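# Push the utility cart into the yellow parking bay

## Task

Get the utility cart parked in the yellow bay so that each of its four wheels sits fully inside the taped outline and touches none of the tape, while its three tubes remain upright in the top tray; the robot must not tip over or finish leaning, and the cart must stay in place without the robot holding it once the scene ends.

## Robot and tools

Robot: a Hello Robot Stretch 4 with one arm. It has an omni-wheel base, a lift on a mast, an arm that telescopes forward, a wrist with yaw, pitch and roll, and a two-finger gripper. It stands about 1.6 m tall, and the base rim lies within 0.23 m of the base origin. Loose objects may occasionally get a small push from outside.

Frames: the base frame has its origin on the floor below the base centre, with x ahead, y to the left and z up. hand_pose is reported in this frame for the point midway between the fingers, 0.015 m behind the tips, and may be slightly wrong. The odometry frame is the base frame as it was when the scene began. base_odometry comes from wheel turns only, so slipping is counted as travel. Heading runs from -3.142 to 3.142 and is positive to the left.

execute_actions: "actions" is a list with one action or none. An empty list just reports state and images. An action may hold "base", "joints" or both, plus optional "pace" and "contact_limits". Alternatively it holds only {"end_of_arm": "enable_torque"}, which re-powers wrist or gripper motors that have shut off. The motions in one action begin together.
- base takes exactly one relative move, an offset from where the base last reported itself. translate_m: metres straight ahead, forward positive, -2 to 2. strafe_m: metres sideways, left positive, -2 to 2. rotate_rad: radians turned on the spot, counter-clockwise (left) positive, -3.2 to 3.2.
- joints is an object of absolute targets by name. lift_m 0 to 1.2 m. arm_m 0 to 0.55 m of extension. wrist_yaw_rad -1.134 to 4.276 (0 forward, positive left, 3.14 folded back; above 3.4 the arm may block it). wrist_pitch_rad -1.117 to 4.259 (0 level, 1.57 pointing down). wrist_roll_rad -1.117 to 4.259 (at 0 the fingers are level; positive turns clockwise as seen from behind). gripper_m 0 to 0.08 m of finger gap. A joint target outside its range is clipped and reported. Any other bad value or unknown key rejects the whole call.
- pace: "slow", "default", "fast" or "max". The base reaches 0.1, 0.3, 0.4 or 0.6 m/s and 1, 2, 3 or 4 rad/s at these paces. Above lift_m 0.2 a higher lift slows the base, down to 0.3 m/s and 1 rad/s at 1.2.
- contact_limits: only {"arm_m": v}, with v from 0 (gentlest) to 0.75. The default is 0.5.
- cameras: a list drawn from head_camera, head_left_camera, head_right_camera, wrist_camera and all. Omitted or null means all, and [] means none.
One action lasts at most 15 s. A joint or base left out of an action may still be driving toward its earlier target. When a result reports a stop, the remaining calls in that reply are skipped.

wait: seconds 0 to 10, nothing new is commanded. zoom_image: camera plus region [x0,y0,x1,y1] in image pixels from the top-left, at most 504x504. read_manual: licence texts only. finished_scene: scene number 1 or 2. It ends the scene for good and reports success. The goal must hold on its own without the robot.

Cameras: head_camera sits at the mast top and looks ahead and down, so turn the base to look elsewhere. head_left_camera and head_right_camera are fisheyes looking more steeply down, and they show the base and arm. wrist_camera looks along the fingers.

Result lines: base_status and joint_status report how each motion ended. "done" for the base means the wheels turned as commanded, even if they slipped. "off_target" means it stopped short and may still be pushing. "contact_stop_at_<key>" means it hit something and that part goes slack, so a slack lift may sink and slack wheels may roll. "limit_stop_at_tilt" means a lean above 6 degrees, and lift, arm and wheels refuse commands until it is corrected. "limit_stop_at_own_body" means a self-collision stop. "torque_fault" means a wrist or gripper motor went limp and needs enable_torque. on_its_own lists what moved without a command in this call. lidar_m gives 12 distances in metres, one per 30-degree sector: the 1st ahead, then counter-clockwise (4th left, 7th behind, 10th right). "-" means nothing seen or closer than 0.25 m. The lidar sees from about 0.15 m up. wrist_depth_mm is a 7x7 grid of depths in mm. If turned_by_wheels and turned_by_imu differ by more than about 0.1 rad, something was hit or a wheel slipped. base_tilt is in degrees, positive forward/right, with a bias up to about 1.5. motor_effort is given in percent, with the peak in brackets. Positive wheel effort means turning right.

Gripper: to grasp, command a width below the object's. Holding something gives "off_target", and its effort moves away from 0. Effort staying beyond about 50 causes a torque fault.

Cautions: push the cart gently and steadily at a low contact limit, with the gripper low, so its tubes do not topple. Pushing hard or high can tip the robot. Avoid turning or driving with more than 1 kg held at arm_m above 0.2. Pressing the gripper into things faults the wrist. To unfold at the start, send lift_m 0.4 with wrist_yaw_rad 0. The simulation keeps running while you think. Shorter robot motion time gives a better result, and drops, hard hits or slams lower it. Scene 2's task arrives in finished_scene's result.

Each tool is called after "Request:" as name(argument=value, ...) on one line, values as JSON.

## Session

Request:
execute_actions(actions=[])

Scene clock: 0.00 s.
base_odometry: x=+0.000 y=+0.000 heading=+0.000 (m, m, rad; odometry frame)
turned_by_wheels: +0.000 (rad since the last result)
turned_by_imu: +0.000 (rad since the last result)
base_tilt: forward=+0.3 right=+0.2 (deg)
lidar_m: 1.68 1.72 0.80 0.62 0.61 1.88 1.76 2.04 0.64 0.55 0.57 0.75
base_status: not commanded
joint_positions: lift_m=+0.160 arm_m=-0.001 wrist_yaw_rad=+3.100 wrist_pitch_rad=+0.012 wrist_roll_rad=-0.003 gripper_m=+0.040
joint_status: not commanded
motor_effort: lift_m=+19 arm_m=+0 wrist_yaw_rad=+0 wrist_pitch_rad=-8 wrist_roll_rad=+0 gripper_m=+2 wheel_0=+1 wheel_1=+0 wheel_2=+0 (%)
hand_pose: x=-0.0387 y=+0.0962 z=+0.3352 quat_wxyz=(+0.021, -0.006, -0.001, +1.000) (m; base frame)
wrist_depth_mm: - 136 - - - - - / - 123 185 - - - - / - 129 190 - - - - / 137 138 - - - - - / 1618 1921 - 1808 1921 - - / 1042 1098 147 1160 147 1138 1118 / 778 - - 842 - - 798
pictures: head_camera, head_left_camera, head_right_camera, wrist_camera
camera_calibration (this result's frames):
wrist_camera: T_world_to_cam=[[0.0528932, 0.998599, 0.0012711, -0.0953434], [0.0423891, -0.000973499, -0.999101, 0.391177], [-0.9977, 0.0528995, -0.0423812, 0.120988], [0, 0, 0, 1]] pos_world=[0.109171, 0.0891904, 0.396074]
Images, in order (width x height): head_camera 420x560, head_left_camera 420x672, head_right_camera 420x672, wrist_camera 616x392.

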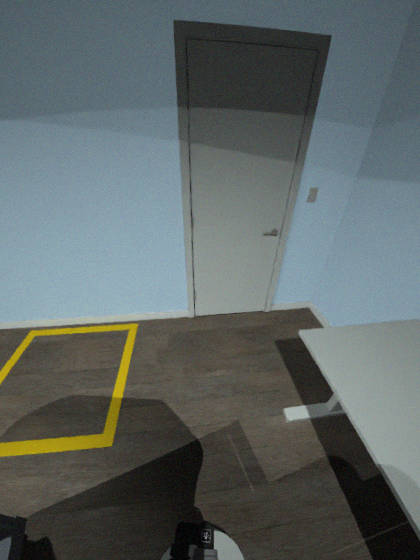

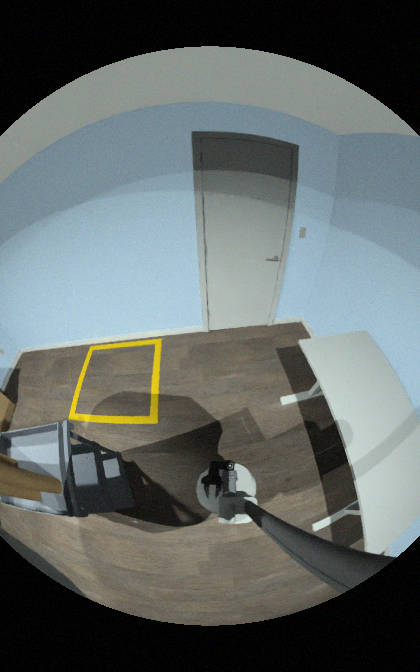

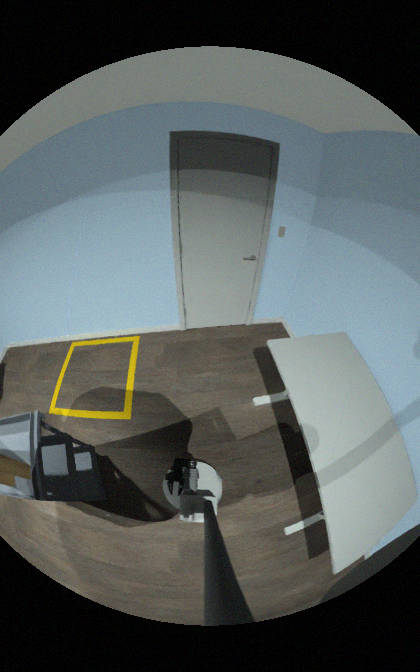

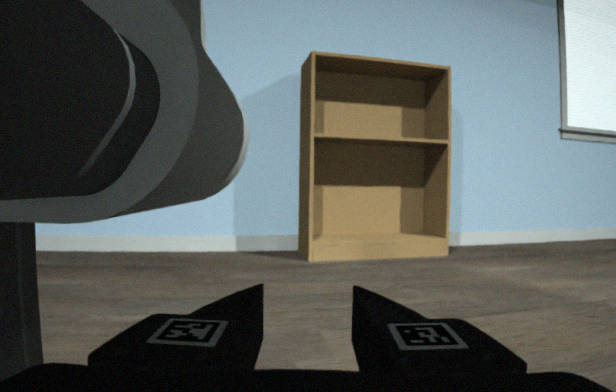

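Request:
zoom_image(camera="head_left_camera", region=[0, 320, 260, 560])

Request:
zoom_image(camera="head_camera", region=[0, 300, 260, 560])

Region (0, 320, 260, 560) of head_left_camera's 420x672 image, scaled by 1.938, with more detail than that image has; it fills the top 465 rows of this view, and the rest is white.

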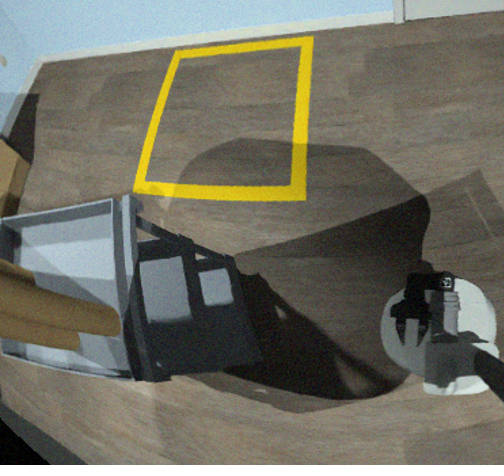

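Region (0, 300, 260, 560) of head_camera's 420x560 image, scaled by 1.938, with more detail than that image has.

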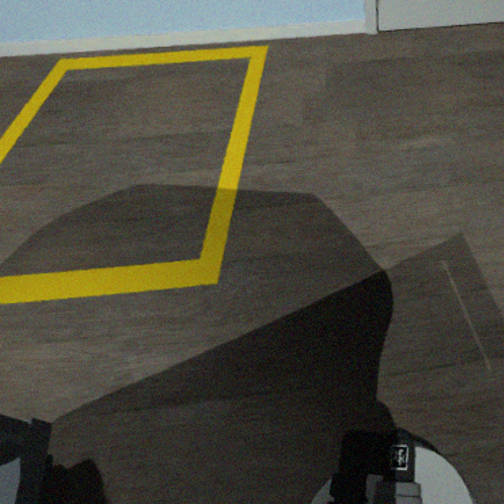

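Request:
zoom_image(camera="head_left_camera", region=[0, 400, 150, 540])

Request:
zoom_image(camera="head_right_camera", region=[0, 390, 150, 530])

Region (0, 400, 150, 540) of head_left_camera's 420x672 image, scaled by 3.360, with more detail than that image has; it fills the top 470 rows of this view, and the rest is white.

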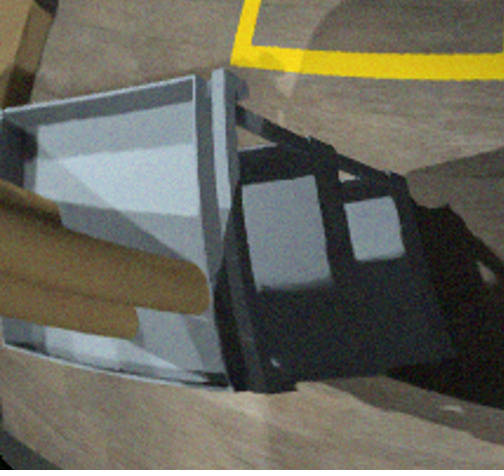

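Region (0, 390, 150, 530) of head_right_camera's 420x672 image, scaled by 3.360, with more detail than that image has; it fills the top 470 rows of this view, and the rest is white.

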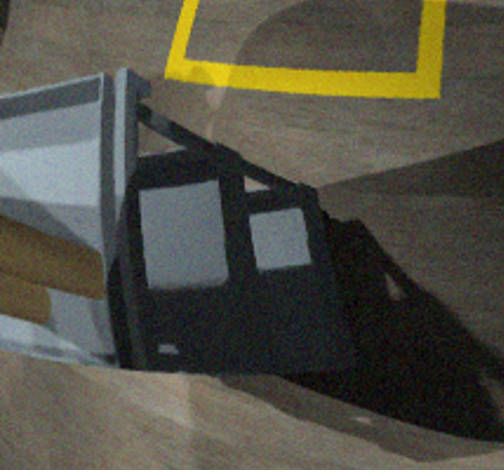

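Request:
execute_actions(actions=[{"base": {"rotate_rad": 1.815}, "joints": {"lift_m": 0.49, "wrist_yaw_rad": -0.65, "wrist_pitch_rad": 0.0, "wrist_roll_rad": 0.0, "gripper_m": 0.08}, "pace": "fast"}])

Scene clock: 17.97 s.
base_odometry: x=+0.000 y=+0.000 heading=+1.814 (m, m, rad; odometry frame)
turned_by_wheels: +1.814 (rad since the last result)
turned_by_imu: +1.788 (rad since the last result)
base_tilt: forward=+0.3 right=+0.1 (deg)
lidar_m: 0.63 2.66 1.75 2.01 0.78 0.59 0.58 0.61 0.91 1.66 1.81 0.70
base_status: done
joint_positions: lift_m=+0.490 arm_m=-0.001 wrist_yaw_rad=-0.650 wrist_pitch_rad=+0.003 wrist_roll_rad=+0.000 gripper_m=+0.080
joint_status: all done
motor_effort: lift_m=+22(24) arm_m=+0(0) wrist_yaw_rad=-1(6) wrist_pitch_rad=-8(11) wrist_roll_rad=+1(0) gripper_m=+4(5) wheel_0=-5(12) wheel_1=-3(11) wheel_2=-3(12) (%)
hand_pose: x=+0.2866 y=-0.1983 z=+0.6673 quat_wxyz=(+0.948, +0.000, +0.001, -0.319) (m; base frame)
wrist_depth_mm: - - - - - 1618 1430 / 415 492 - - - 1661 1397 / 462 539 627 - - 1661 1397 / - - - - - 1661 1397 / 960 - - - - 1708 1430 / 732 699 1756 - 1921 1499 1397 / - - 1464 1537 759 - -
pictures: head_camera, head_left_camera, head_right_camera, wrist_camera
camera_calibration (this result's frames):
wrist_camera: T_world_to_cam=[[-0.613741, -0.789507, -0.00108073, 0.0192209], [-0.0252556, 0.0210011, -0.99946, 0.732896], [0.789104, -0.613382, -0.0328287, -0.17536], [0, 0, 0, 1]] pos_world=[0.168683, -0.107779, 0.726765]
Images, in order (width x height): head_camera 420x560, head_left_camera 420x672, head_right_camera 420x672, wrist_camera 616x392.

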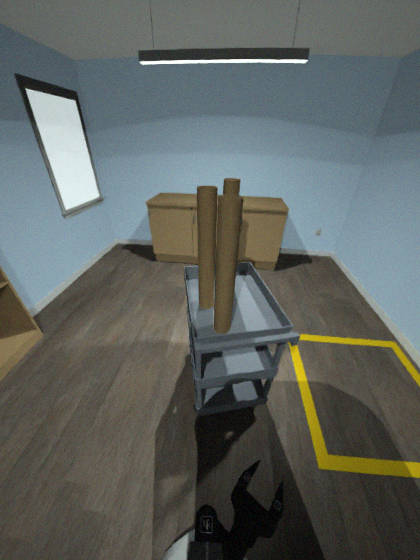

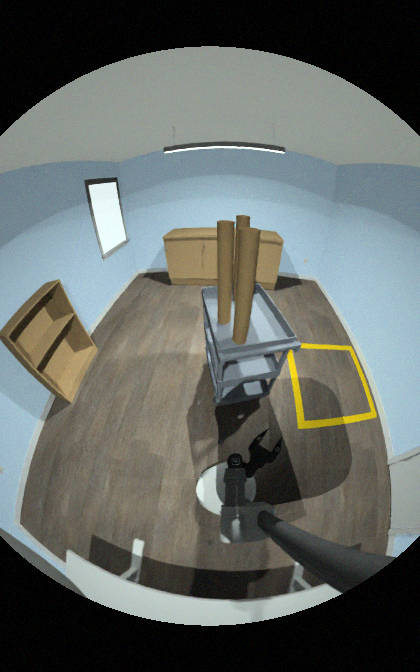

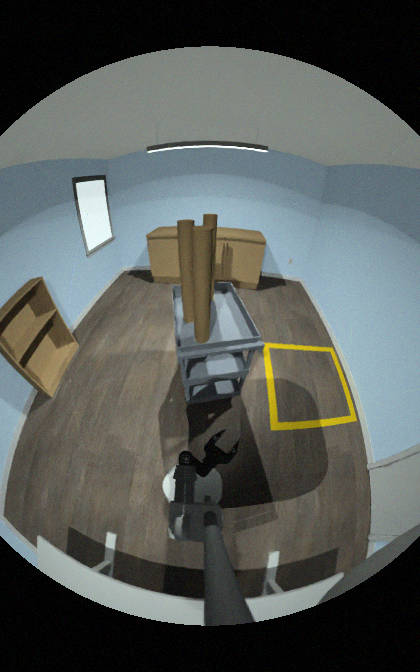

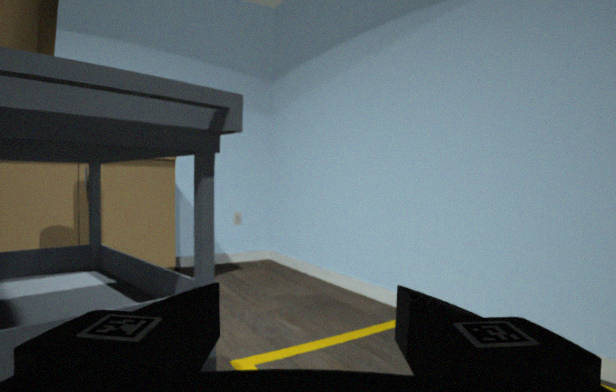

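Request:
execute_actions(actions=[])

Scene clock: 18.77 s.
base_odometry: x=+0.000 y=+0.000 heading=+1.814 (m, m, rad; odometry frame)
turned_by_wheels: +0.000 (rad since the last result)
turned_by_imu: +0.000 (rad since the last result)
base_tilt: forward=+0.3 right=+0.2 (deg)
lidar_m: 0.59 2.69 1.76 1.99 0.78 0.58 0.55 0.62 0.92 1.67 1.81 0.67
base_status: done
joint_positions: lift_m=+0.490 arm_m=-0.001 wrist_yaw_rad=-0.650 wrist_pitch_rad=+0.003 wrist_roll_rad=+0.000 gripper_m=+0.080
joint_status: all done
motor_effort: lift_m=+22(24) arm_m=+0(0) wrist_yaw_rad=-1(6) wrist_pitch_rad=-8(11) wrist_roll_rad=+1(0) gripper_m=+4(5) wheel_0=-4(12) wheel_1=-3(11) wheel_2=-2(12) (%)
hand_pose: x=+0.2866 y=-0.1983 z=+0.6673 quat_wxyz=(+0.948, +0.000, +0.001, -0.319) (m; base frame)
wrist_depth_mm: - - - - - 1661 1397 / 418 492 - - - 1661 1430 / 459 544 621 - - 1661 1397 / - - - - - 1708 1397 / 960 - - - - 1661 1430 / 723 691 1756 - 1921 1537 1366 / - - 1430 1537 759 - -
pictures: head_camera, head_left_camera, head_right_camera, wrist_camera
camera_calibration (this result's frames):
wrist_camera: T_world_to_cam=[[-0.613744, -0.789504, -0.00108073, 0.0192215], [-0.0252556, 0.0210013, -0.99946, 0.732896], [0.789101, -0.613385, -0.0328288, -0.175359], [0, 0, 0, 1]] pos_world=[0.168683, -0.107779, 0.726765]
Images, in order (width x height): head_camera 420x560, head_left_camera 420x672, head_right_camera 420x672, wrist_camera 616x392.

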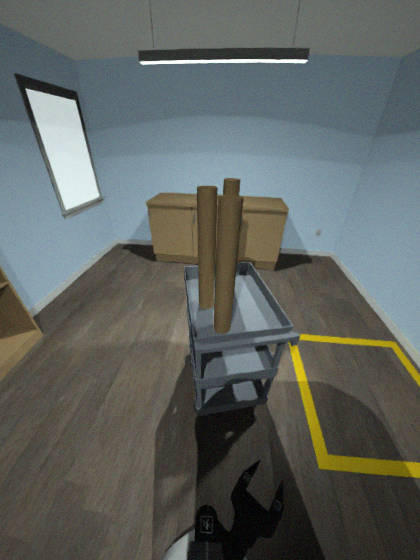

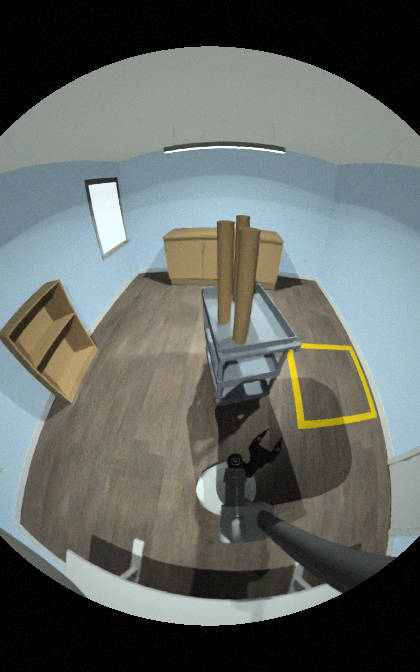

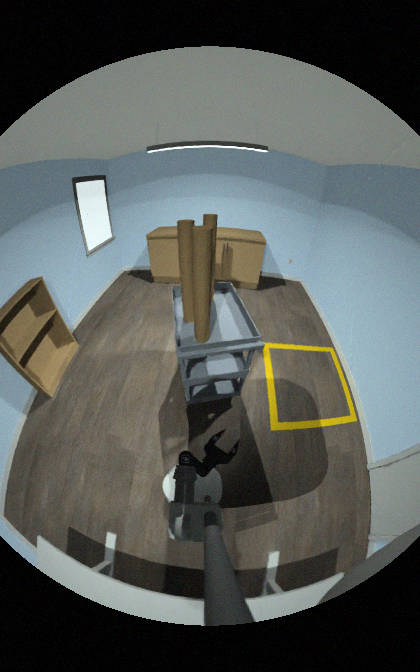

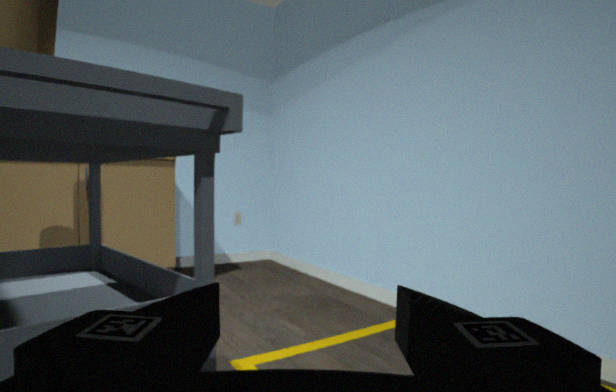

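Request:
zoom_image(camera="head_camera", region=[160, 250, 420, 500])

Request:
zoom_image(camera="head_camera", region=[170, 300, 310, 430])

Region (160, 250, 420, 500) of head_camera's 420x560 image, scaled by 1.938, with more detail than that image has; it fills the top 485 rows of this view, and the rest is white.

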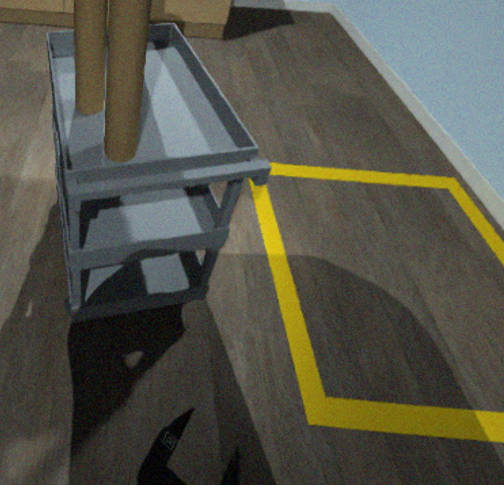

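Region (170, 300, 310, 430) of head_camera's 420x560 image, scaled by 3.600, with more detail than that image has; it fills the top 468 rows of this view, and the rest is white.

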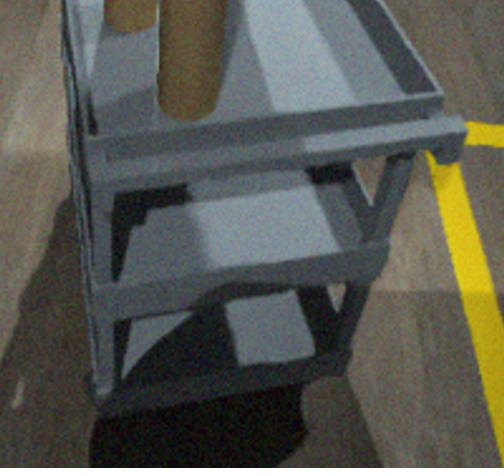

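Request:
zoom_image(camera="head_camera", region=[200, 440, 320, 540])

Region (200, 440, 320, 540) of head_camera's 420x560 image, scaled by 4.200, with more detail than that image has.

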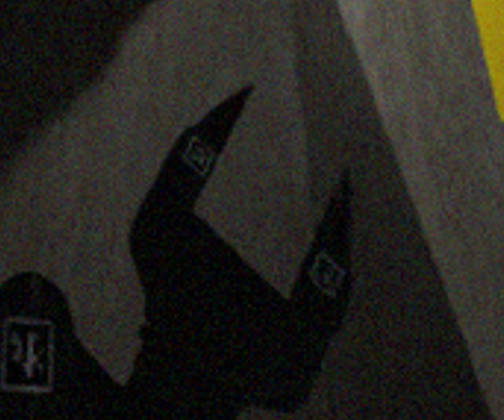

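Request:
zoom_image(camera="head_camera", region=[270, 320, 420, 420])

Request:
zoom_image(camera="head_camera", region=[290, 410, 420, 500])

Region (270, 320, 420, 420) of head_camera's 420x560 image, scaled by 3.360, with more detail than that image has.

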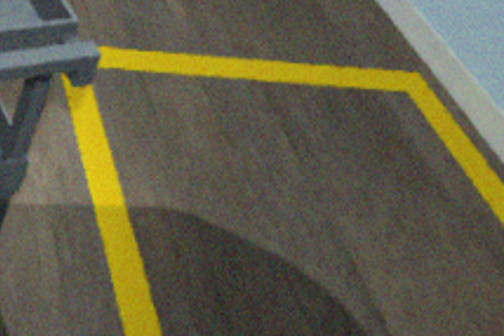

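Region (290, 410, 420, 500) of head_camera's 420x560 image, scaled by 3.877, with more detail than that image has; it fills the top 349 rows of this view, and the rest is white.

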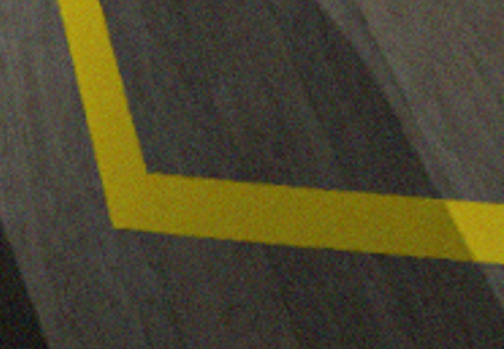

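Request:
execute_actions(actions=[{"base": {"strafe_m": 0.271}, "pace": "fast"}], cameras=[])

Request:
execute_actions(actions=[{"base": {"translate_m": 0.26}, "joints": {"arm_m": 0.07}, "pace": "fast"}], cameras=["head_camera", "wrist_camera"])

Scene clock: 26.63 s.
base_odometry: x=-0.263 y=-0.065 heading=+1.814 (m, m, rad; odometry frame)
turned_by_wheels: +0.000 (rad since the last result)
turned_by_imu: -0.003 (rad since the last result)
base_tilt: forward=+0.3 right=+0.2 (deg)
lidar_m: 0.69 2.33 1.49 1.76 1.81 0.56 0.54 0.62 0.86 1.92 2.12 0.64
base_status: done
joint_positions: lift_m=+0.490 arm_m=-0.001 wrist_yaw_rad=-0.650 wrist_pitch_rad=+0.003 wrist_roll_rad=+0.000 gripper_m=+0.080
joint_status: not commanded
motor_effort: lift_m=+22(22) arm_m=+0(0) wrist_yaw_rad=+0(2) wrist_pitch_rad=-8(8) wrist_roll_rad=+1(2) gripper_m=+4(4) wheel_0=+0(15) wheel_1=-2(14) wheel_2=+0(7) (%)
hand_pose: x=+0.2866 y=-0.1983 z=+0.6673 quat_wxyz=(+0.948, +0.000, +0.001, -0.319) (m; base frame)
wrist_depth_mm: - 691 - - - 1921 1618 / - 455 544 - - 1921 1618 / 732 484 603 715 - 1983 1618 / - - - - - - 1618 / 946 991 1118 - - - 1661 / 699 473 597 750 1983 1756 1618 / - - 597 1576 768 - -
pictures: none
No camera images: the call's "cameras" was empty. Leave "cameras" out to get every camera's image.

Scene clock: 28.53 s.
base_odometry: x=-0.326 y=+0.187 heading=+1.814 (m, m, rad; odometry frame)
turned_by_wheels: +0.000 (rad since the last result)
turned_by_imu: -0.001 (rad since the last result)
base_tilt: forward=+0.4 right=+0.3 (deg)
lidar_m: 0.60 2.30 1.44 1.42 1.87 0.79 0.81 0.87 1.33 1.99 0.55 0.38
base_status: done
joint_positions: lift_m=+0.490 arm_m=+0.069 wrist_yaw_rad=-0.650 wrist_pitch_rad=+0.003 wrist_roll_rad=+0.000 gripper_m=+0.080
joint_status: all done
motor_effort: lift_m=+22(22) arm_m=+8(8) wrist_yaw_rad=-1(1) wrist_pitch_rad=-7(8) wrist_roll_rad=+1(0) gripper_m=+4(3) wheel_0=+3(8) wheel_1=+2(8) wheel_2=-1(15) (%)
hand_pose: x=+0.3560 y=-0.1983 z=+0.6673 quat_wxyz=(+0.948, +0.000, +0.001, -0.319) (m; base frame)
wrist_depth_mm: - 274 200 225 289 359 1618 / 427 272 206 244 320 439 1618 / 535 445 213 439 421 517 1661 / 1808 - 215 - - 1808 1661 / 1863 - 216 - - 1863 1661 / 621 691 204 715 634 525 1661 / - - 204 539 264 - -
pictures: head_camera, wrist_camera
camera_calibration (this result's frames):
wrist_camera: T_world_to_cam=[[-0.613878, -0.7894, -0.00120162, 0.0619377], [-0.0251649, 0.0210909, -0.999461, 0.734657], [0.789, -0.613517, -0.0328125, -0.230121], [0, 0, 0, 1]] pos_world=[0.238075, -0.107784, 0.726784]
Images, in order (width x height): head_camera 420x560, wrist_camera 616x392.

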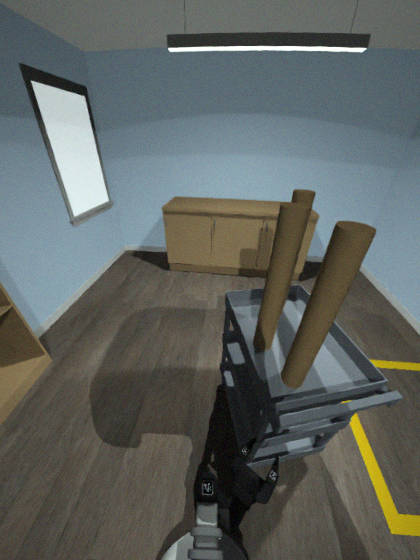

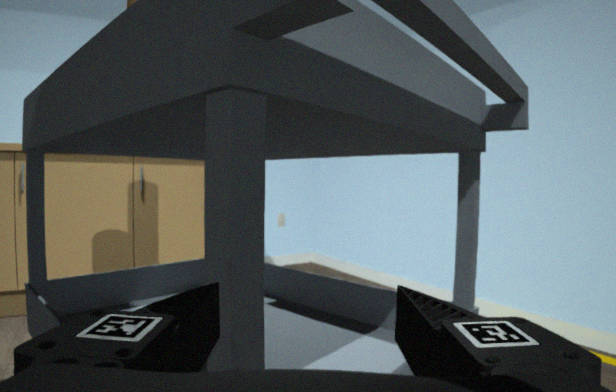

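Request:
execute_actions(actions=[{"joints": {"arm_m": 0.16}, "contact_limits": {"arm_m": 0.25}}], cameras=["wrist_camera"])

Scene clock: 30.20 s.
base_odometry: x=-0.326 y=+0.187 heading=+1.814 (m, m, rad; odometry frame)
turned_by_wheels: +0.000 (rad since the last result)
turned_by_imu: -0.001 (rad since the last result)
base_tilt: forward=+0.3 right=+0.2 (deg)
lidar_m: 0.59 2.33 1.42 1.42 1.85 0.85 0.82 0.88 1.31 1.99 0.56 0.40
base_status: not commanded
joint_positions: lift_m=+0.490 arm_m=+0.159 wrist_yaw_rad=-0.650 wrist_pitch_rad=+0.003 wrist_roll_rad=+0.000 gripper_m=+0.080
joint_status: all done
motor_effort: lift_m=+22(22) arm_m=+8(7) wrist_yaw_rad=+0(1) wrist_pitch_rad=-8(7) wrist_roll_rad=+1(2) gripper_m=+4(5) wheel_0=+3(2) wheel_1=+2(2) wheel_2=-1(1) (%)
contact_limits: arm_m 0.25
hand_pose: x=+0.4459 y=-0.1983 z=+0.6673 quat_wxyz=(+0.948, +0.000, +0.001, -0.319) (m; base frame)
wrist_depth_mm: - 232 166 133 142 232 - / 362 244 194 139 169 234 439 / 445 452 455 140 340 399 1025 / 1756 1863 - 140 - - 1618 / 1708 1863 - 140 - - 1618 / 559 627 668 141 145 455 1618 / - - 496 141 142 - -
pictures: wrist_camera
camera_calibration (this result's frames):
wrist_camera: T_world_to_cam=[[-0.613838, -0.789431, -0.00122374, 0.117147], [-0.0251519, 0.0211067, -0.999461, 0.736917], [0.789031, -0.613476, -0.0328118, -0.301088], [0, 0, 0, 1]] pos_world=[0.328011, -0.107785, 0.726784]
Images, in order (width x height): wrist_camera 616x392.

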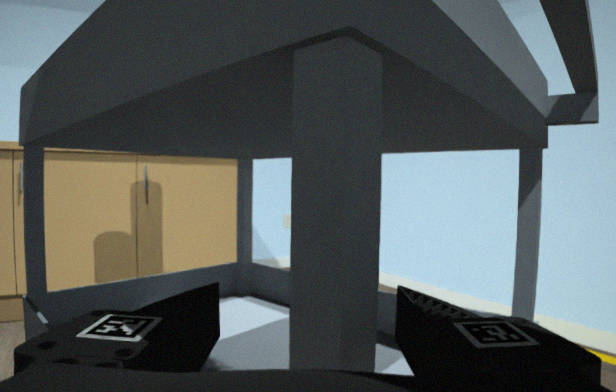

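Request:
execute_actions(actions=[{"base": {"strafe_m": -0.22}, "pace": "slow"}], cameras=["head_camera", "wrist_camera"])

Scene clock: 34.77 s.
base_odometry: x=-0.113 y=+0.240 heading=+1.815 (m, m, rad; odometry frame)
turned_by_wheels: +0.000 (rad since the last result)
turned_by_imu: +0.000 (rad since the last result)
base_tilt: forward=+0.3 right=+0.2 (deg)
lidar_m: 0.45 2.60 1.66 1.63 2.10 0.84 0.82 0.89 1.80 1.77 0.69 0.34
base_status: done
joint_positions: lift_m=+0.490 arm_m=+0.159 wrist_yaw_rad=-0.651 wrist_pitch_rad=+0.003 wrist_roll_rad=+0.000 gripper_m=+0.080
joint_status: not commanded
motor_effort: lift_m=+22(22) arm_m=+8(8) wrist_yaw_rad=+2(14) wrist_pitch_rad=-7(7) wrist_roll_rad=+2(0) gripper_m=+1(4) wheel_0=+8(12) wheel_1=-3(8) wheel_2=+0(1) (%)
hand_pose: x=+0.4458 y=-0.1984 z=+0.6674 quat_wxyz=(+0.948, +0.000, +0.001, -0.320) (m; base frame)
wrist_depth_mm: 125 127 - 126 151 298 1464 / 187 189 - 193 195 413 1464 / 445 452 - 445 427 1618 1499 / 1708 1808 - - - 1661 1499 / 1708 1863 - - - 1661 1499 / 597 654 - 580 525 442 1464 / - - - 539 315 - -
pictures: head_camera, wrist_camera
camera_calibration (this result's frames):
wrist_camera: T_world_to_cam=[[-0.614537, -0.788887, -0.00124955, 0.117403], [-0.0249356, 0.0210077, -0.999468, 0.736854], [0.788494, -0.614179, -0.0325814, -0.301077], [0, 0, 0, 1]] pos_world=[0.32792, -0.107776, 0.726799]
Images, in order (width x height): head_camera 420x560, wrist_camera 616x392.

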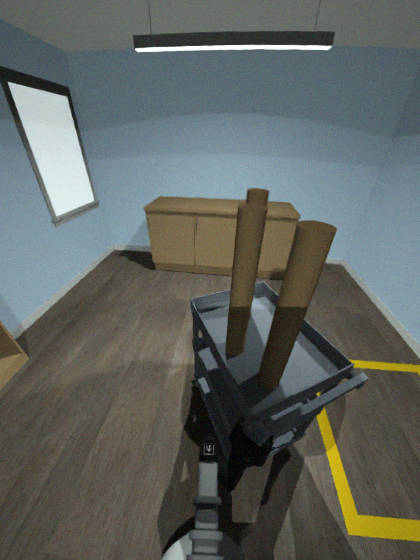

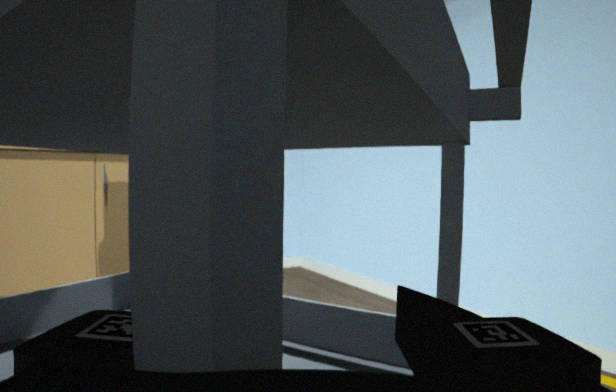

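Request:
execute_actions(actions=[{"base": {"strafe_m": -0.6}, "joints": {"gripper_m": 0.05}}], cameras=["head_camera", "wrist_camera"])

Scene clock: 39.30 s.
base_odometry: x=+0.470 y=+0.385 heading=+1.815 (m, m, rad; odometry frame)
turned_by_wheels: +0.000 (rad since the last result)
turned_by_imu: +0.003 (rad since the last result)
base_tilt: forward=+0.3 right=+0.2 (deg)
lidar_m: 0.38 0.48 2.30 2.22 1.19 0.90 0.88 1.55 1.18 1.17 1.26 0.40
base_status: done
joint_positions: lift_m=+0.490 arm_m=+0.159 wrist_yaw_rad=-0.648 wrist_pitch_rad=+0.003 wrist_roll_rad=+0.000 gripper_m=+0.051
joint_status: all done
motor_effort: lift_m=+22(22) arm_m=+7(8) wrist_yaw_rad=-7(12) wrist_pitch_rad=-7(8) wrist_roll_rad=-1(1) gripper_m=-1(5) wheel_0=+5(13) wheel_1=-1(11) wheel_2=+0(1) (%)
hand_pose: x=+0.4466 y=-0.1980 z=+0.6674 quat_wxyz=(+0.948, +0.000, +0.001, -0.318) (m; base frame)
wrist_depth_mm: 125 126 126 - 1499 1182 976 / 186 190 193 - 1499 1160 960 / 1661 455 466 - 1499 1160 991 / 1661 - - - 1464 1182 1008 / 1661 - - - 1499 1160 976 / 1661 - 469 - 149 1098 960 / - - - - 132 - 946
pictures: head_camera, wrist_camera
camera_calibration (this result's frames):
wrist_camera: T_world_to_cam=[[-0.612097, -0.790782, -0.00124644, 0.116732], [-0.025154, 0.0210456, -0.999462, 0.736936], [0.790383, -0.611736, -0.0327733, -0.301744], [0, 0, 0, 1]] pos_world=[0.328481, -0.107788, 0.726796]
Images, in order (width x height): head_camera 420x560, wrist_camera 616x392.

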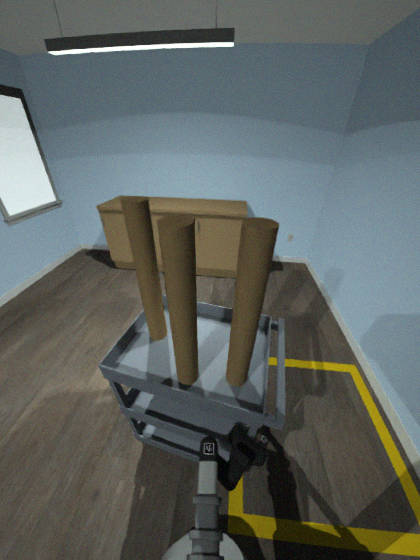

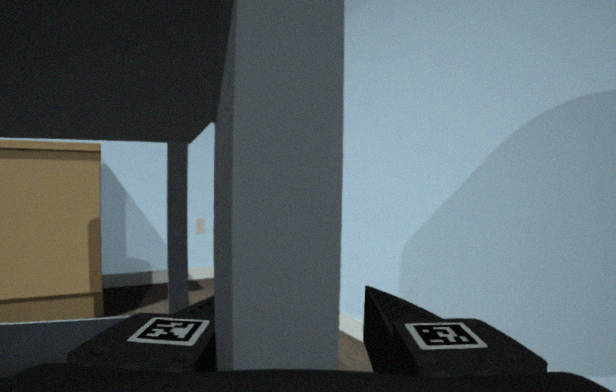

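Request:
zoom_image(camera="head_camera", region=[90, 280, 420, 560])

Region (90, 280, 420, 560) of head_camera's 420x560 image, scaled by 1.527, with more detail than that image has; it fills the top 428 rows of this view, and the rest is white.

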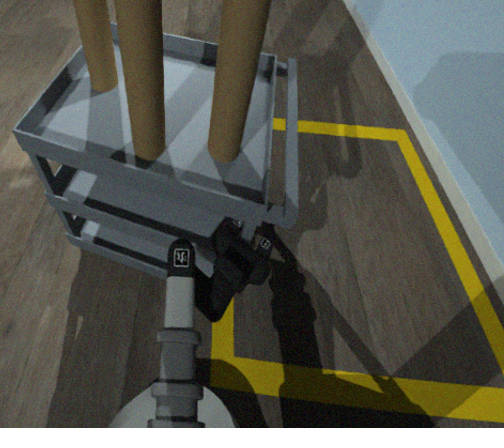

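Request:
zoom_image(camera="head_camera", region=[210, 340, 420, 560])

Region (210, 340, 420, 560) of head_camera's 420x560 image, scaled by 2.291, with more detail than that image has; it fills the left 481 columns of this view, and the rest is white.

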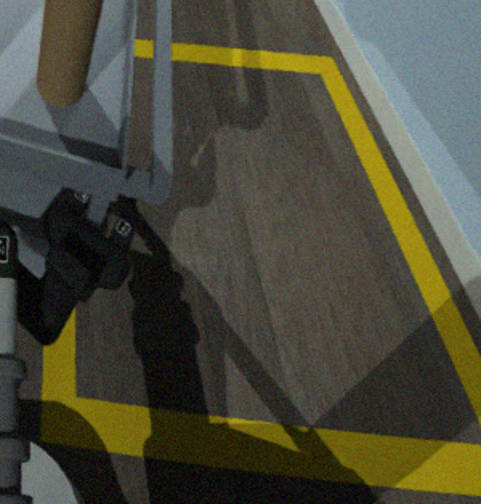

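Request:
execute_actions(actions=[{"base": {"strafe_m": -0.8}}])

Scene clock: 45.07 s.
base_odometry: x=+1.246 y=+0.579 heading=+1.815 (m, m, rad; odometry frame)
turned_by_wheels: +0.000 (rad since the last result)
turned_by_imu: +0.007 (rad since the last result)
base_tilt: forward=+0.3 right=+0.1 (deg)
lidar_m: 0.32 0.32 0.40 2.99 1.27 1.12 1.10 0.52 0.38 0.37 0.41 0.34
base_status: done
joint_positions: lift_m=+0.489 arm_m=+0.159 wrist_yaw_rad=-0.650 wrist_pitch_rad=+0.002 wrist_roll_rad=+0.000 gripper_m=+0.050
joint_status: not commanded
motor_effort: lift_m=+24(25) arm_m=+6(6) wrist_yaw_rad=-1(73) wrist_pitch_rad=-6(34) wrist_roll_rad=-1(5) gripper_m=-1(24) wheel_0=+4(21) wheel_1=-1(10) wheel_2=+2(6) (%)
hand_pose: x=+0.4462 y=-0.1983 z=+0.6672 quat_wxyz=(+0.948, +0.001, +0.001, -0.319) (m; base frame)
wrist_depth_mm: 133 135 134 - 427 345 293 / 200 229 1098 - 430 347 294 / - - 1078 - 433 349 297 / - - 1078 - 430 349 296 / - - 1098 - 430 347 297 / 1863 1921 136 - 136 325 294 / - - - - - - -
pictures: head_camera, head_left_camera, head_right_camera, wrist_camera
camera_calibration (this result's frames):
wrist_camera: T_world_to_cam=[[-0.613846, -0.789424, -0.00167174, 0.117624], [-0.024445, 0.0211247, -0.999478, 0.736532], [0.789047, -0.613484, -0.0322648, -0.30169], [0, 0, 0, 1]] pos_world=[0.328255, -0.107786, 0.72661]
Images, in order (width x height): head_camera 420x560, head_left_camera 420x672, head_right_camera 420x672, wrist_camera 616x392.

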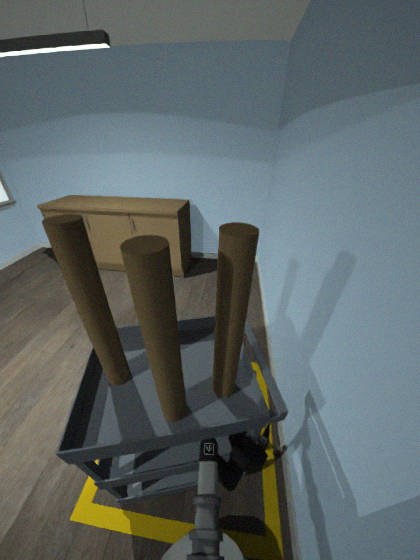

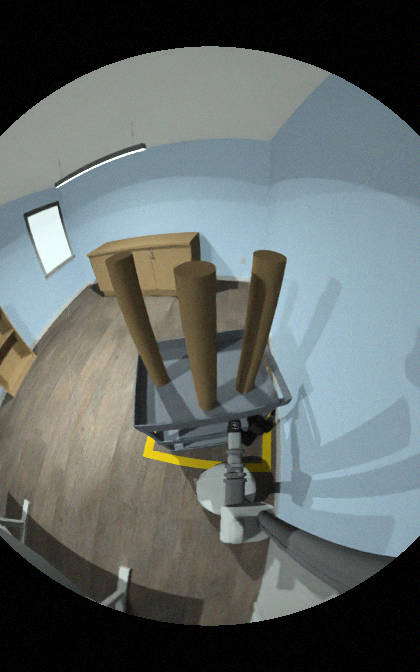

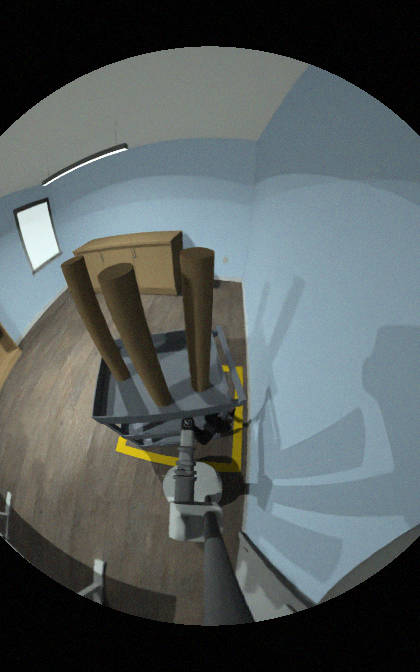

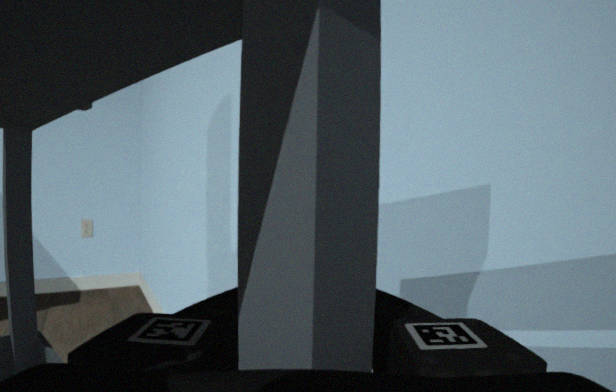

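Request:
zoom_image(camera="head_camera", region=[40, 300, 320, 560])

Region (40, 300, 320, 560) of head_camera's 420x560 image, scaled by 1.800, with more detail than that image has; it fills the top 468 rows of this view, and the rest is white.

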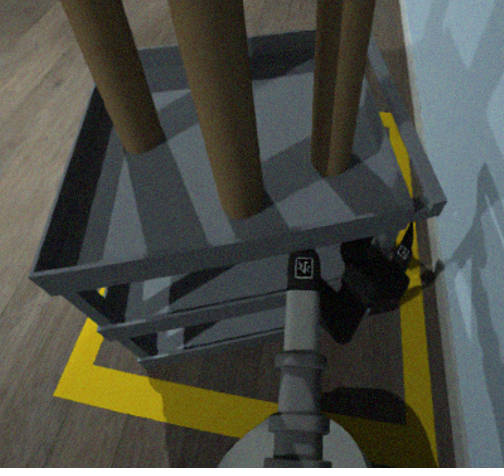

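Request:
zoom_image(camera="head_camera", region=[50, 420, 190, 540])

Request:
zoom_image(camera="head_left_camera", region=[110, 380, 300, 500])

Region (50, 420, 190, 540) of head_camera's 420x560 image, scaled by 3.600, with more detail than that image has; it fills the top 432 rows of this view, and the rest is white.

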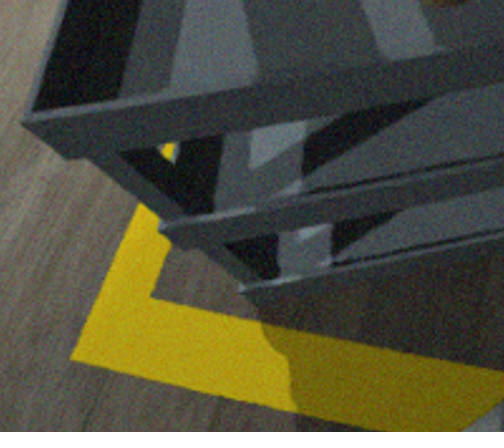

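Region (110, 380, 300, 500) of head_left_camera's 420x672 image, scaled by 2.653, with more detail than that image has; it fills the top 318 rows of this view, and the rest is white.

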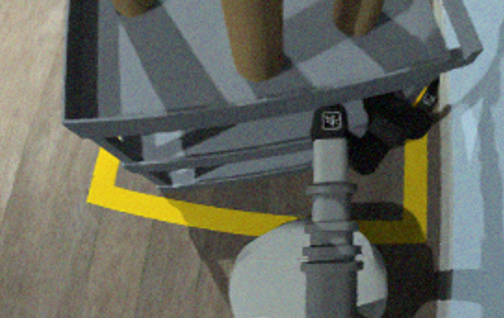

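Request:
execute_actions(actions=[{"base": {"strafe_m": 0.12}, "joints": {"arm_m": 0.0, "gripper_m": 0.08}}], cameras=["head_camera", "wrist_camera"])

Scene clock: 52.80 s.
base_odometry: x=+1.129 y=+0.550 heading=+1.815 (m, m, rad; odometry frame)
turned_by_wheels: +0.000 (rad since the last result)
turned_by_imu: -0.004 (rad since the last result)
base_tilt: forward=+0.4 right=+0.2 (deg)
lidar_m: 0.29 0.29 0.37 2.91 1.25 1.02 1.58 0.62 0.53 0.50 0.53 0.37
base_status: done
joint_positions: lift_m=+0.490 arm_m=+0.001 wrist_yaw_rad=-0.650 wrist_pitch_rad=+0.003 wrist_roll_rad=+0.000 gripper_m=+0.080
joint_status: all done
motor_effort: lift_m=+22(24) arm_m=-8(11) wrist_yaw_rad=+0(1) wrist_pitch_rad=-7(8) wrist_roll_rad=+1(1) gripper_m=+4(9) wheel_0=-2(12) wheel_1=+2(11) wheel_2=+0(1) (%)
hand_pose: x=+0.2887 y=-0.1983 z=+0.6673 quat_wxyz=(+0.948, +0.000, +0.001, -0.319) (m; base frame)
wrist_depth_mm: 140 162 198 251 539 452 384 / 181 185 212 253 544 455 387 / 427 439 1025 285 591 455 389 / - - 1308 699 591 459 384 / - - 1308 699 585 459 389 / 544 549 1042 707 591 415 387 / - - 389 707 364 - -
pictures: head_camera, wrist_camera
camera_calibration (this result's frames):
wrist_camera: T_world_to_cam=[[-0.614178, -0.789167, -0.00141723, 0.0208642], [-0.0249432, 0.0212072, -0.999464, 0.732942], [0.788774, -0.613813, -0.0327093, -0.177108], [0, 0, 0, 1]] pos_world=[0.170794, -0.10779, 0.726786]
Images, in order (width x height): head_camera 420x560, wrist_camera 616x392.

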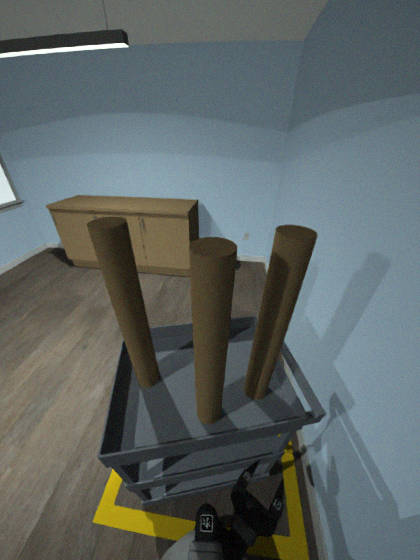

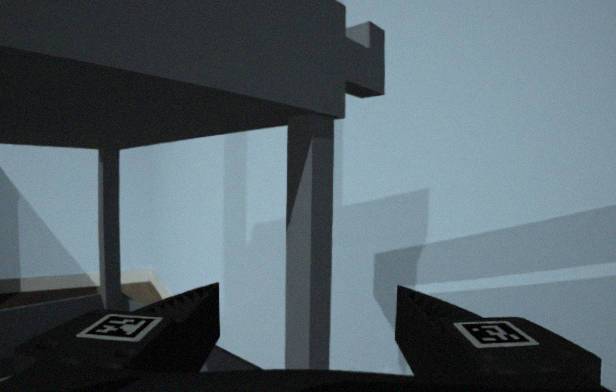

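Request:
execute_actions(actions=[{"base": {"translate_m": -0.18}, "joints": {"wrist_yaw_rad": 0.0}, "pace": "fast"}], cameras=[])

Request:
execute_actions(actions=[{"base": {"strafe_m": 0.358}, "pace": "fast"}], cameras=["head_camera", "wrist_camera"])

Scene clock: 54.77 s.
base_odometry: x=+1.173 y=+0.375 heading=+1.815 (m, m, rad; odometry frame)
turned_by_wheels: +0.000 (rad since the last result)
turned_by_imu: -0.001 (rad since the last result)
base_tilt: forward=+0.3 right=+0.2 (deg)
lidar_m: 0.45 0.48 2.97 2.92 1.00 0.84 1.49 0.64 0.50 0.48 0.51 0.54
base_status: done
joint_positions: lift_m=+0.490 arm_m=+0.001 wrist_yaw_rad=+0.000 wrist_pitch_rad=+0.003 wrist_roll_rad=+0.000 gripper_m=+0.080
joint_status: all done
motor_effort: lift_m=+22(22) arm_m=-8(8) wrist_yaw_rad=+0(7) wrist_pitch_rad=-8(7) wrist_roll_rad=-1(0) gripper_m=+4(4) wheel_0=-3(11) wheel_1=-2(9) wheel_2=-1(12) (%)
hand_pose: x=+0.3849 y=-0.0875 z=+0.6674 quat_wxyz=(+1.000, +0.000, +0.001, +0.000) (m; base frame)
wrist_depth_mm: 243 253 265 277 291 310 691 / 244 255 266 279 293 309 325 / 427 439 445 439 424 329 699 / - - - - - 1118 723 / - - - - - 1118 723 / 627 668 676 732 627 329 691 / - - 496 539 317 - -
pictures: none
No camera images: the call's "cameras" was empty. Leave "cameras" out to get every camera's image.

Scene clock: 56.80 s.
base_odometry: x=+0.825 y=+0.289 heading=+1.815 (m, m, rad; odometry frame)
turned_by_wheels: +0.000 (rad since the last result)
turned_by_imu: -0.002 (rad since the last result)
base_tilt: forward=+0.3 right=+0.1 (deg)
lidar_m: 0.43 2.76 2.61 2.57 0.98 0.75 0.74 1.12 0.83 0.83 0.76 0.45
base_status: done
joint_positions: lift_m=+0.490 arm_m=+0.001 wrist_yaw_rad=+0.000 wrist_pitch_rad=+0.003 wrist_roll_rad=+0.000 gripper_m=+0.080
joint_status: not commanded
motor_effort: lift_m=+22(22) arm_m=-8(8) wrist_yaw_rad=+0(0) wrist_pitch_rad=-7(7) wrist_roll_rad=+1(1) gripper_m=+4(2) wheel_0=-1(16) wheel_1=-1(13) wheel_2=+0(2) (%)
hand_pose: x=+0.3849 y=-0.0874 z=+0.6674 quat_wxyz=(+1.000, +0.000, +0.001, +0.000) (m; base frame)
wrist_depth_mm: - - - 205 216 228 - / - - - 209 218 230 238 / - - - 221 427 399 382 / - - - 218 - - 1205 / - - - 217 - - 1182 / - - 627 218 676 732 668 / - - 504 220 317 - -
pictures: head_camera, wrist_camera
camera_calibration (this result's frames):
wrist_camera: T_world_to_cam=[[-0.0111552, -0.999937, -0.00141783, -0.083048], [-0.0326887, 0.00178183, -0.999464, 0.734275], [0.999403, -0.0111029, -0.0327065, -0.213353], [0, 0, 0, 1]] pos_world=[0.236302, -0.0867199, 0.726786]
Images, in order (width x height): head_camera 420x560, wrist_camera 616x392.

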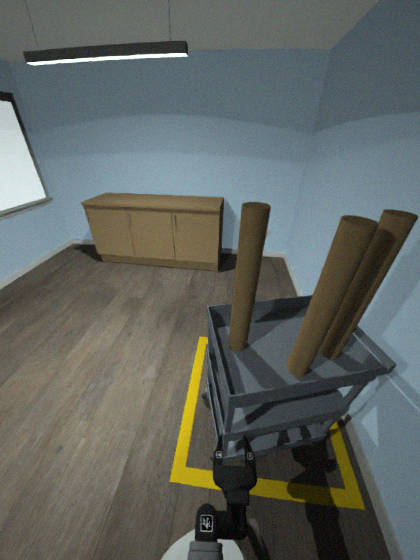

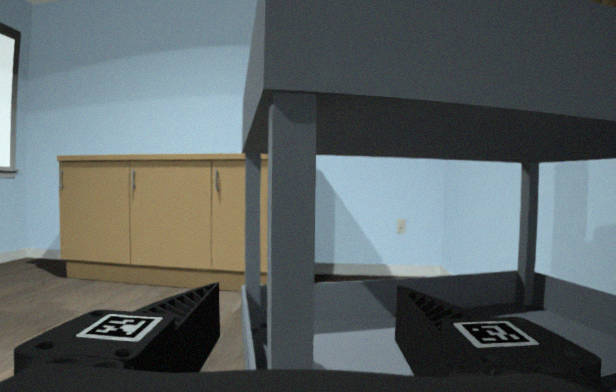

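Request:
execute_actions(actions=[{"joints": {"arm_m": 0.135}, "contact_limits": {"arm_m": 0.25}}], cameras=[])

Request:
execute_actions(actions=[{"base": {"translate_m": 0.13}, "pace": "slow"}], cameras=["head_camera", "wrist_camera"])

Scene clock: 58.70 s.
base_odometry: x=+0.825 y=+0.289 heading=+1.815 (m, m, rad; odometry frame)
turned_by_wheels: +0.000 (rad since the last result)
turned_by_imu: -0.001 (rad since the last result)
base_tilt: forward=+0.3 right=+0.2 (deg)
lidar_m: 0.42 2.73 2.61 2.58 0.99 0.73 0.71 1.10 0.84 0.84 0.76 0.44
base_status: not commanded
joint_positions: lift_m=+0.490 arm_m=+0.134 wrist_yaw_rad=+0.000 wrist_pitch_rad=+0.003 wrist_roll_rad=+0.000 gripper_m=+0.080
joint_status: all done
motor_effort: lift_m=+22(22) arm_m=+8(8) wrist_yaw_rad=-1(0) wrist_pitch_rad=-7(7) wrist_roll_rad=-1(1) gripper_m=+3(4) wheel_0=-2(2) wheel_1=+0(1) wheel_2=+0(0) (%)
contact_limits: arm_m 0.25
hand_pose: x=+0.5172 y=-0.0874 z=+0.6674 quat_wxyz=(+1.000, +0.000, +0.001, +0.000) (m; base frame)
wrist_depth_mm: - - - - 125 122 - / - - - 195 191 183 187 / - - - 449 436 410 394 / - - - - - - 1336 / - - - - - - 991 / - - 145 554 559 585 621 / - - 128 - 317 - -
pictures: none
No camera images: the call's "cameras" was empty. Leave "cameras" out to get every camera's image.

Scene clock: 61.30 s.
base_odometry: x=+0.794 y=+0.415 heading=+1.815 (m, m, rad; odometry frame)
turned_by_wheels: +0.000 (rad since the last result)
turned_by_imu: -0.001 (rad since the last result)
base_tilt: forward=+0.3 right=+0.2 (deg)
lidar_m: 0.41 2.60 2.60 2.56 1.16 0.88 0.86 1.10 0.87 0.83 0.60 0.45
base_status: done
joint_positions: lift_m=+0.490 arm_m=+0.134 wrist_yaw_rad=-0.001 wrist_pitch_rad=+0.003 wrist_roll_rad=+0.000 gripper_m=+0.080
joint_status: not commanded
motor_effort: lift_m=+22(22) arm_m=+8(8) wrist_yaw_rad=+2(4) wrist_pitch_rad=-6(7) wrist_roll_rad=+1(1) gripper_m=+2(3) wheel_0=+5(12) wheel_1=+4(8) wheel_2=-6(8) (%)
hand_pose: x=+0.5171 y=-0.0876 z=+0.6674 quat_wxyz=(+1.000, +0.000, +0.001, +0.000) (m; base frame)
wrist_depth_mm: - - - 128 125 123 - / - - - 196 192 183 187 / - - - 452 436 410 394 / - - - - - - 1336 / - - - - - - 1336 / - - - - 512 1537 517 / - - - 504 315 - -
pictures: head_camera, wrist_camera
camera_calibration (this result's frames):
wrist_camera: T_world_to_cam=[[-0.0118938, -0.999928, -0.00144669, -0.0813287], [-0.0324995, 0.0018326, -0.99947, 0.738566], [0.999401, -0.0118405, -0.032519, -0.345625], [0, 0, 0, 1]] pos_world=[0.368454, -0.0867688, 0.726818]
Images, in order (width x height): head_camera 420x560, wrist_camera 616x392.

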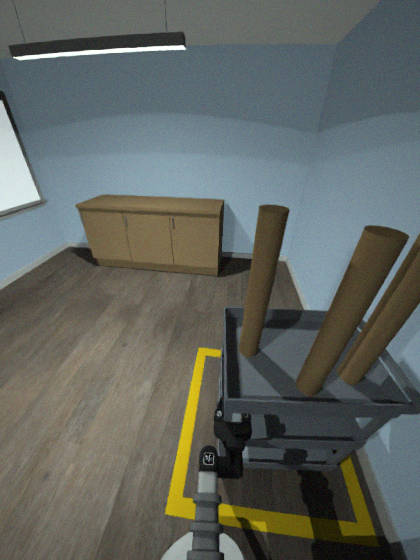

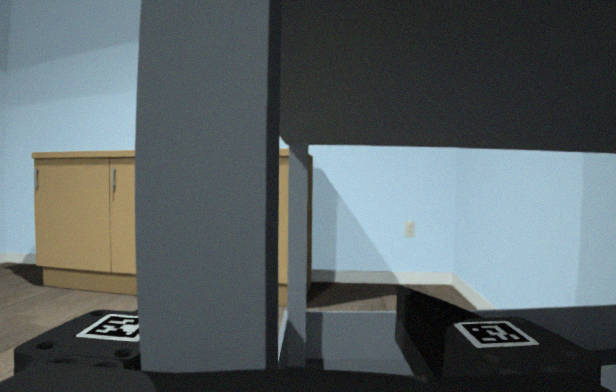

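Request:
zoom_image(camera="head_camera", region=[150, 290, 420, 560])

Region (150, 290, 420, 560) of head_camera's 420x560 image, scaled by 1.867, with more detail than that image has.

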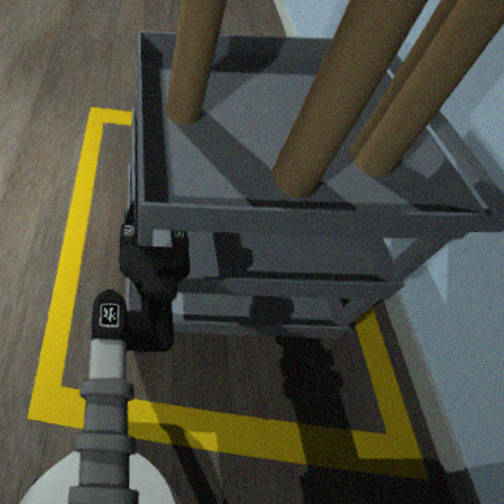

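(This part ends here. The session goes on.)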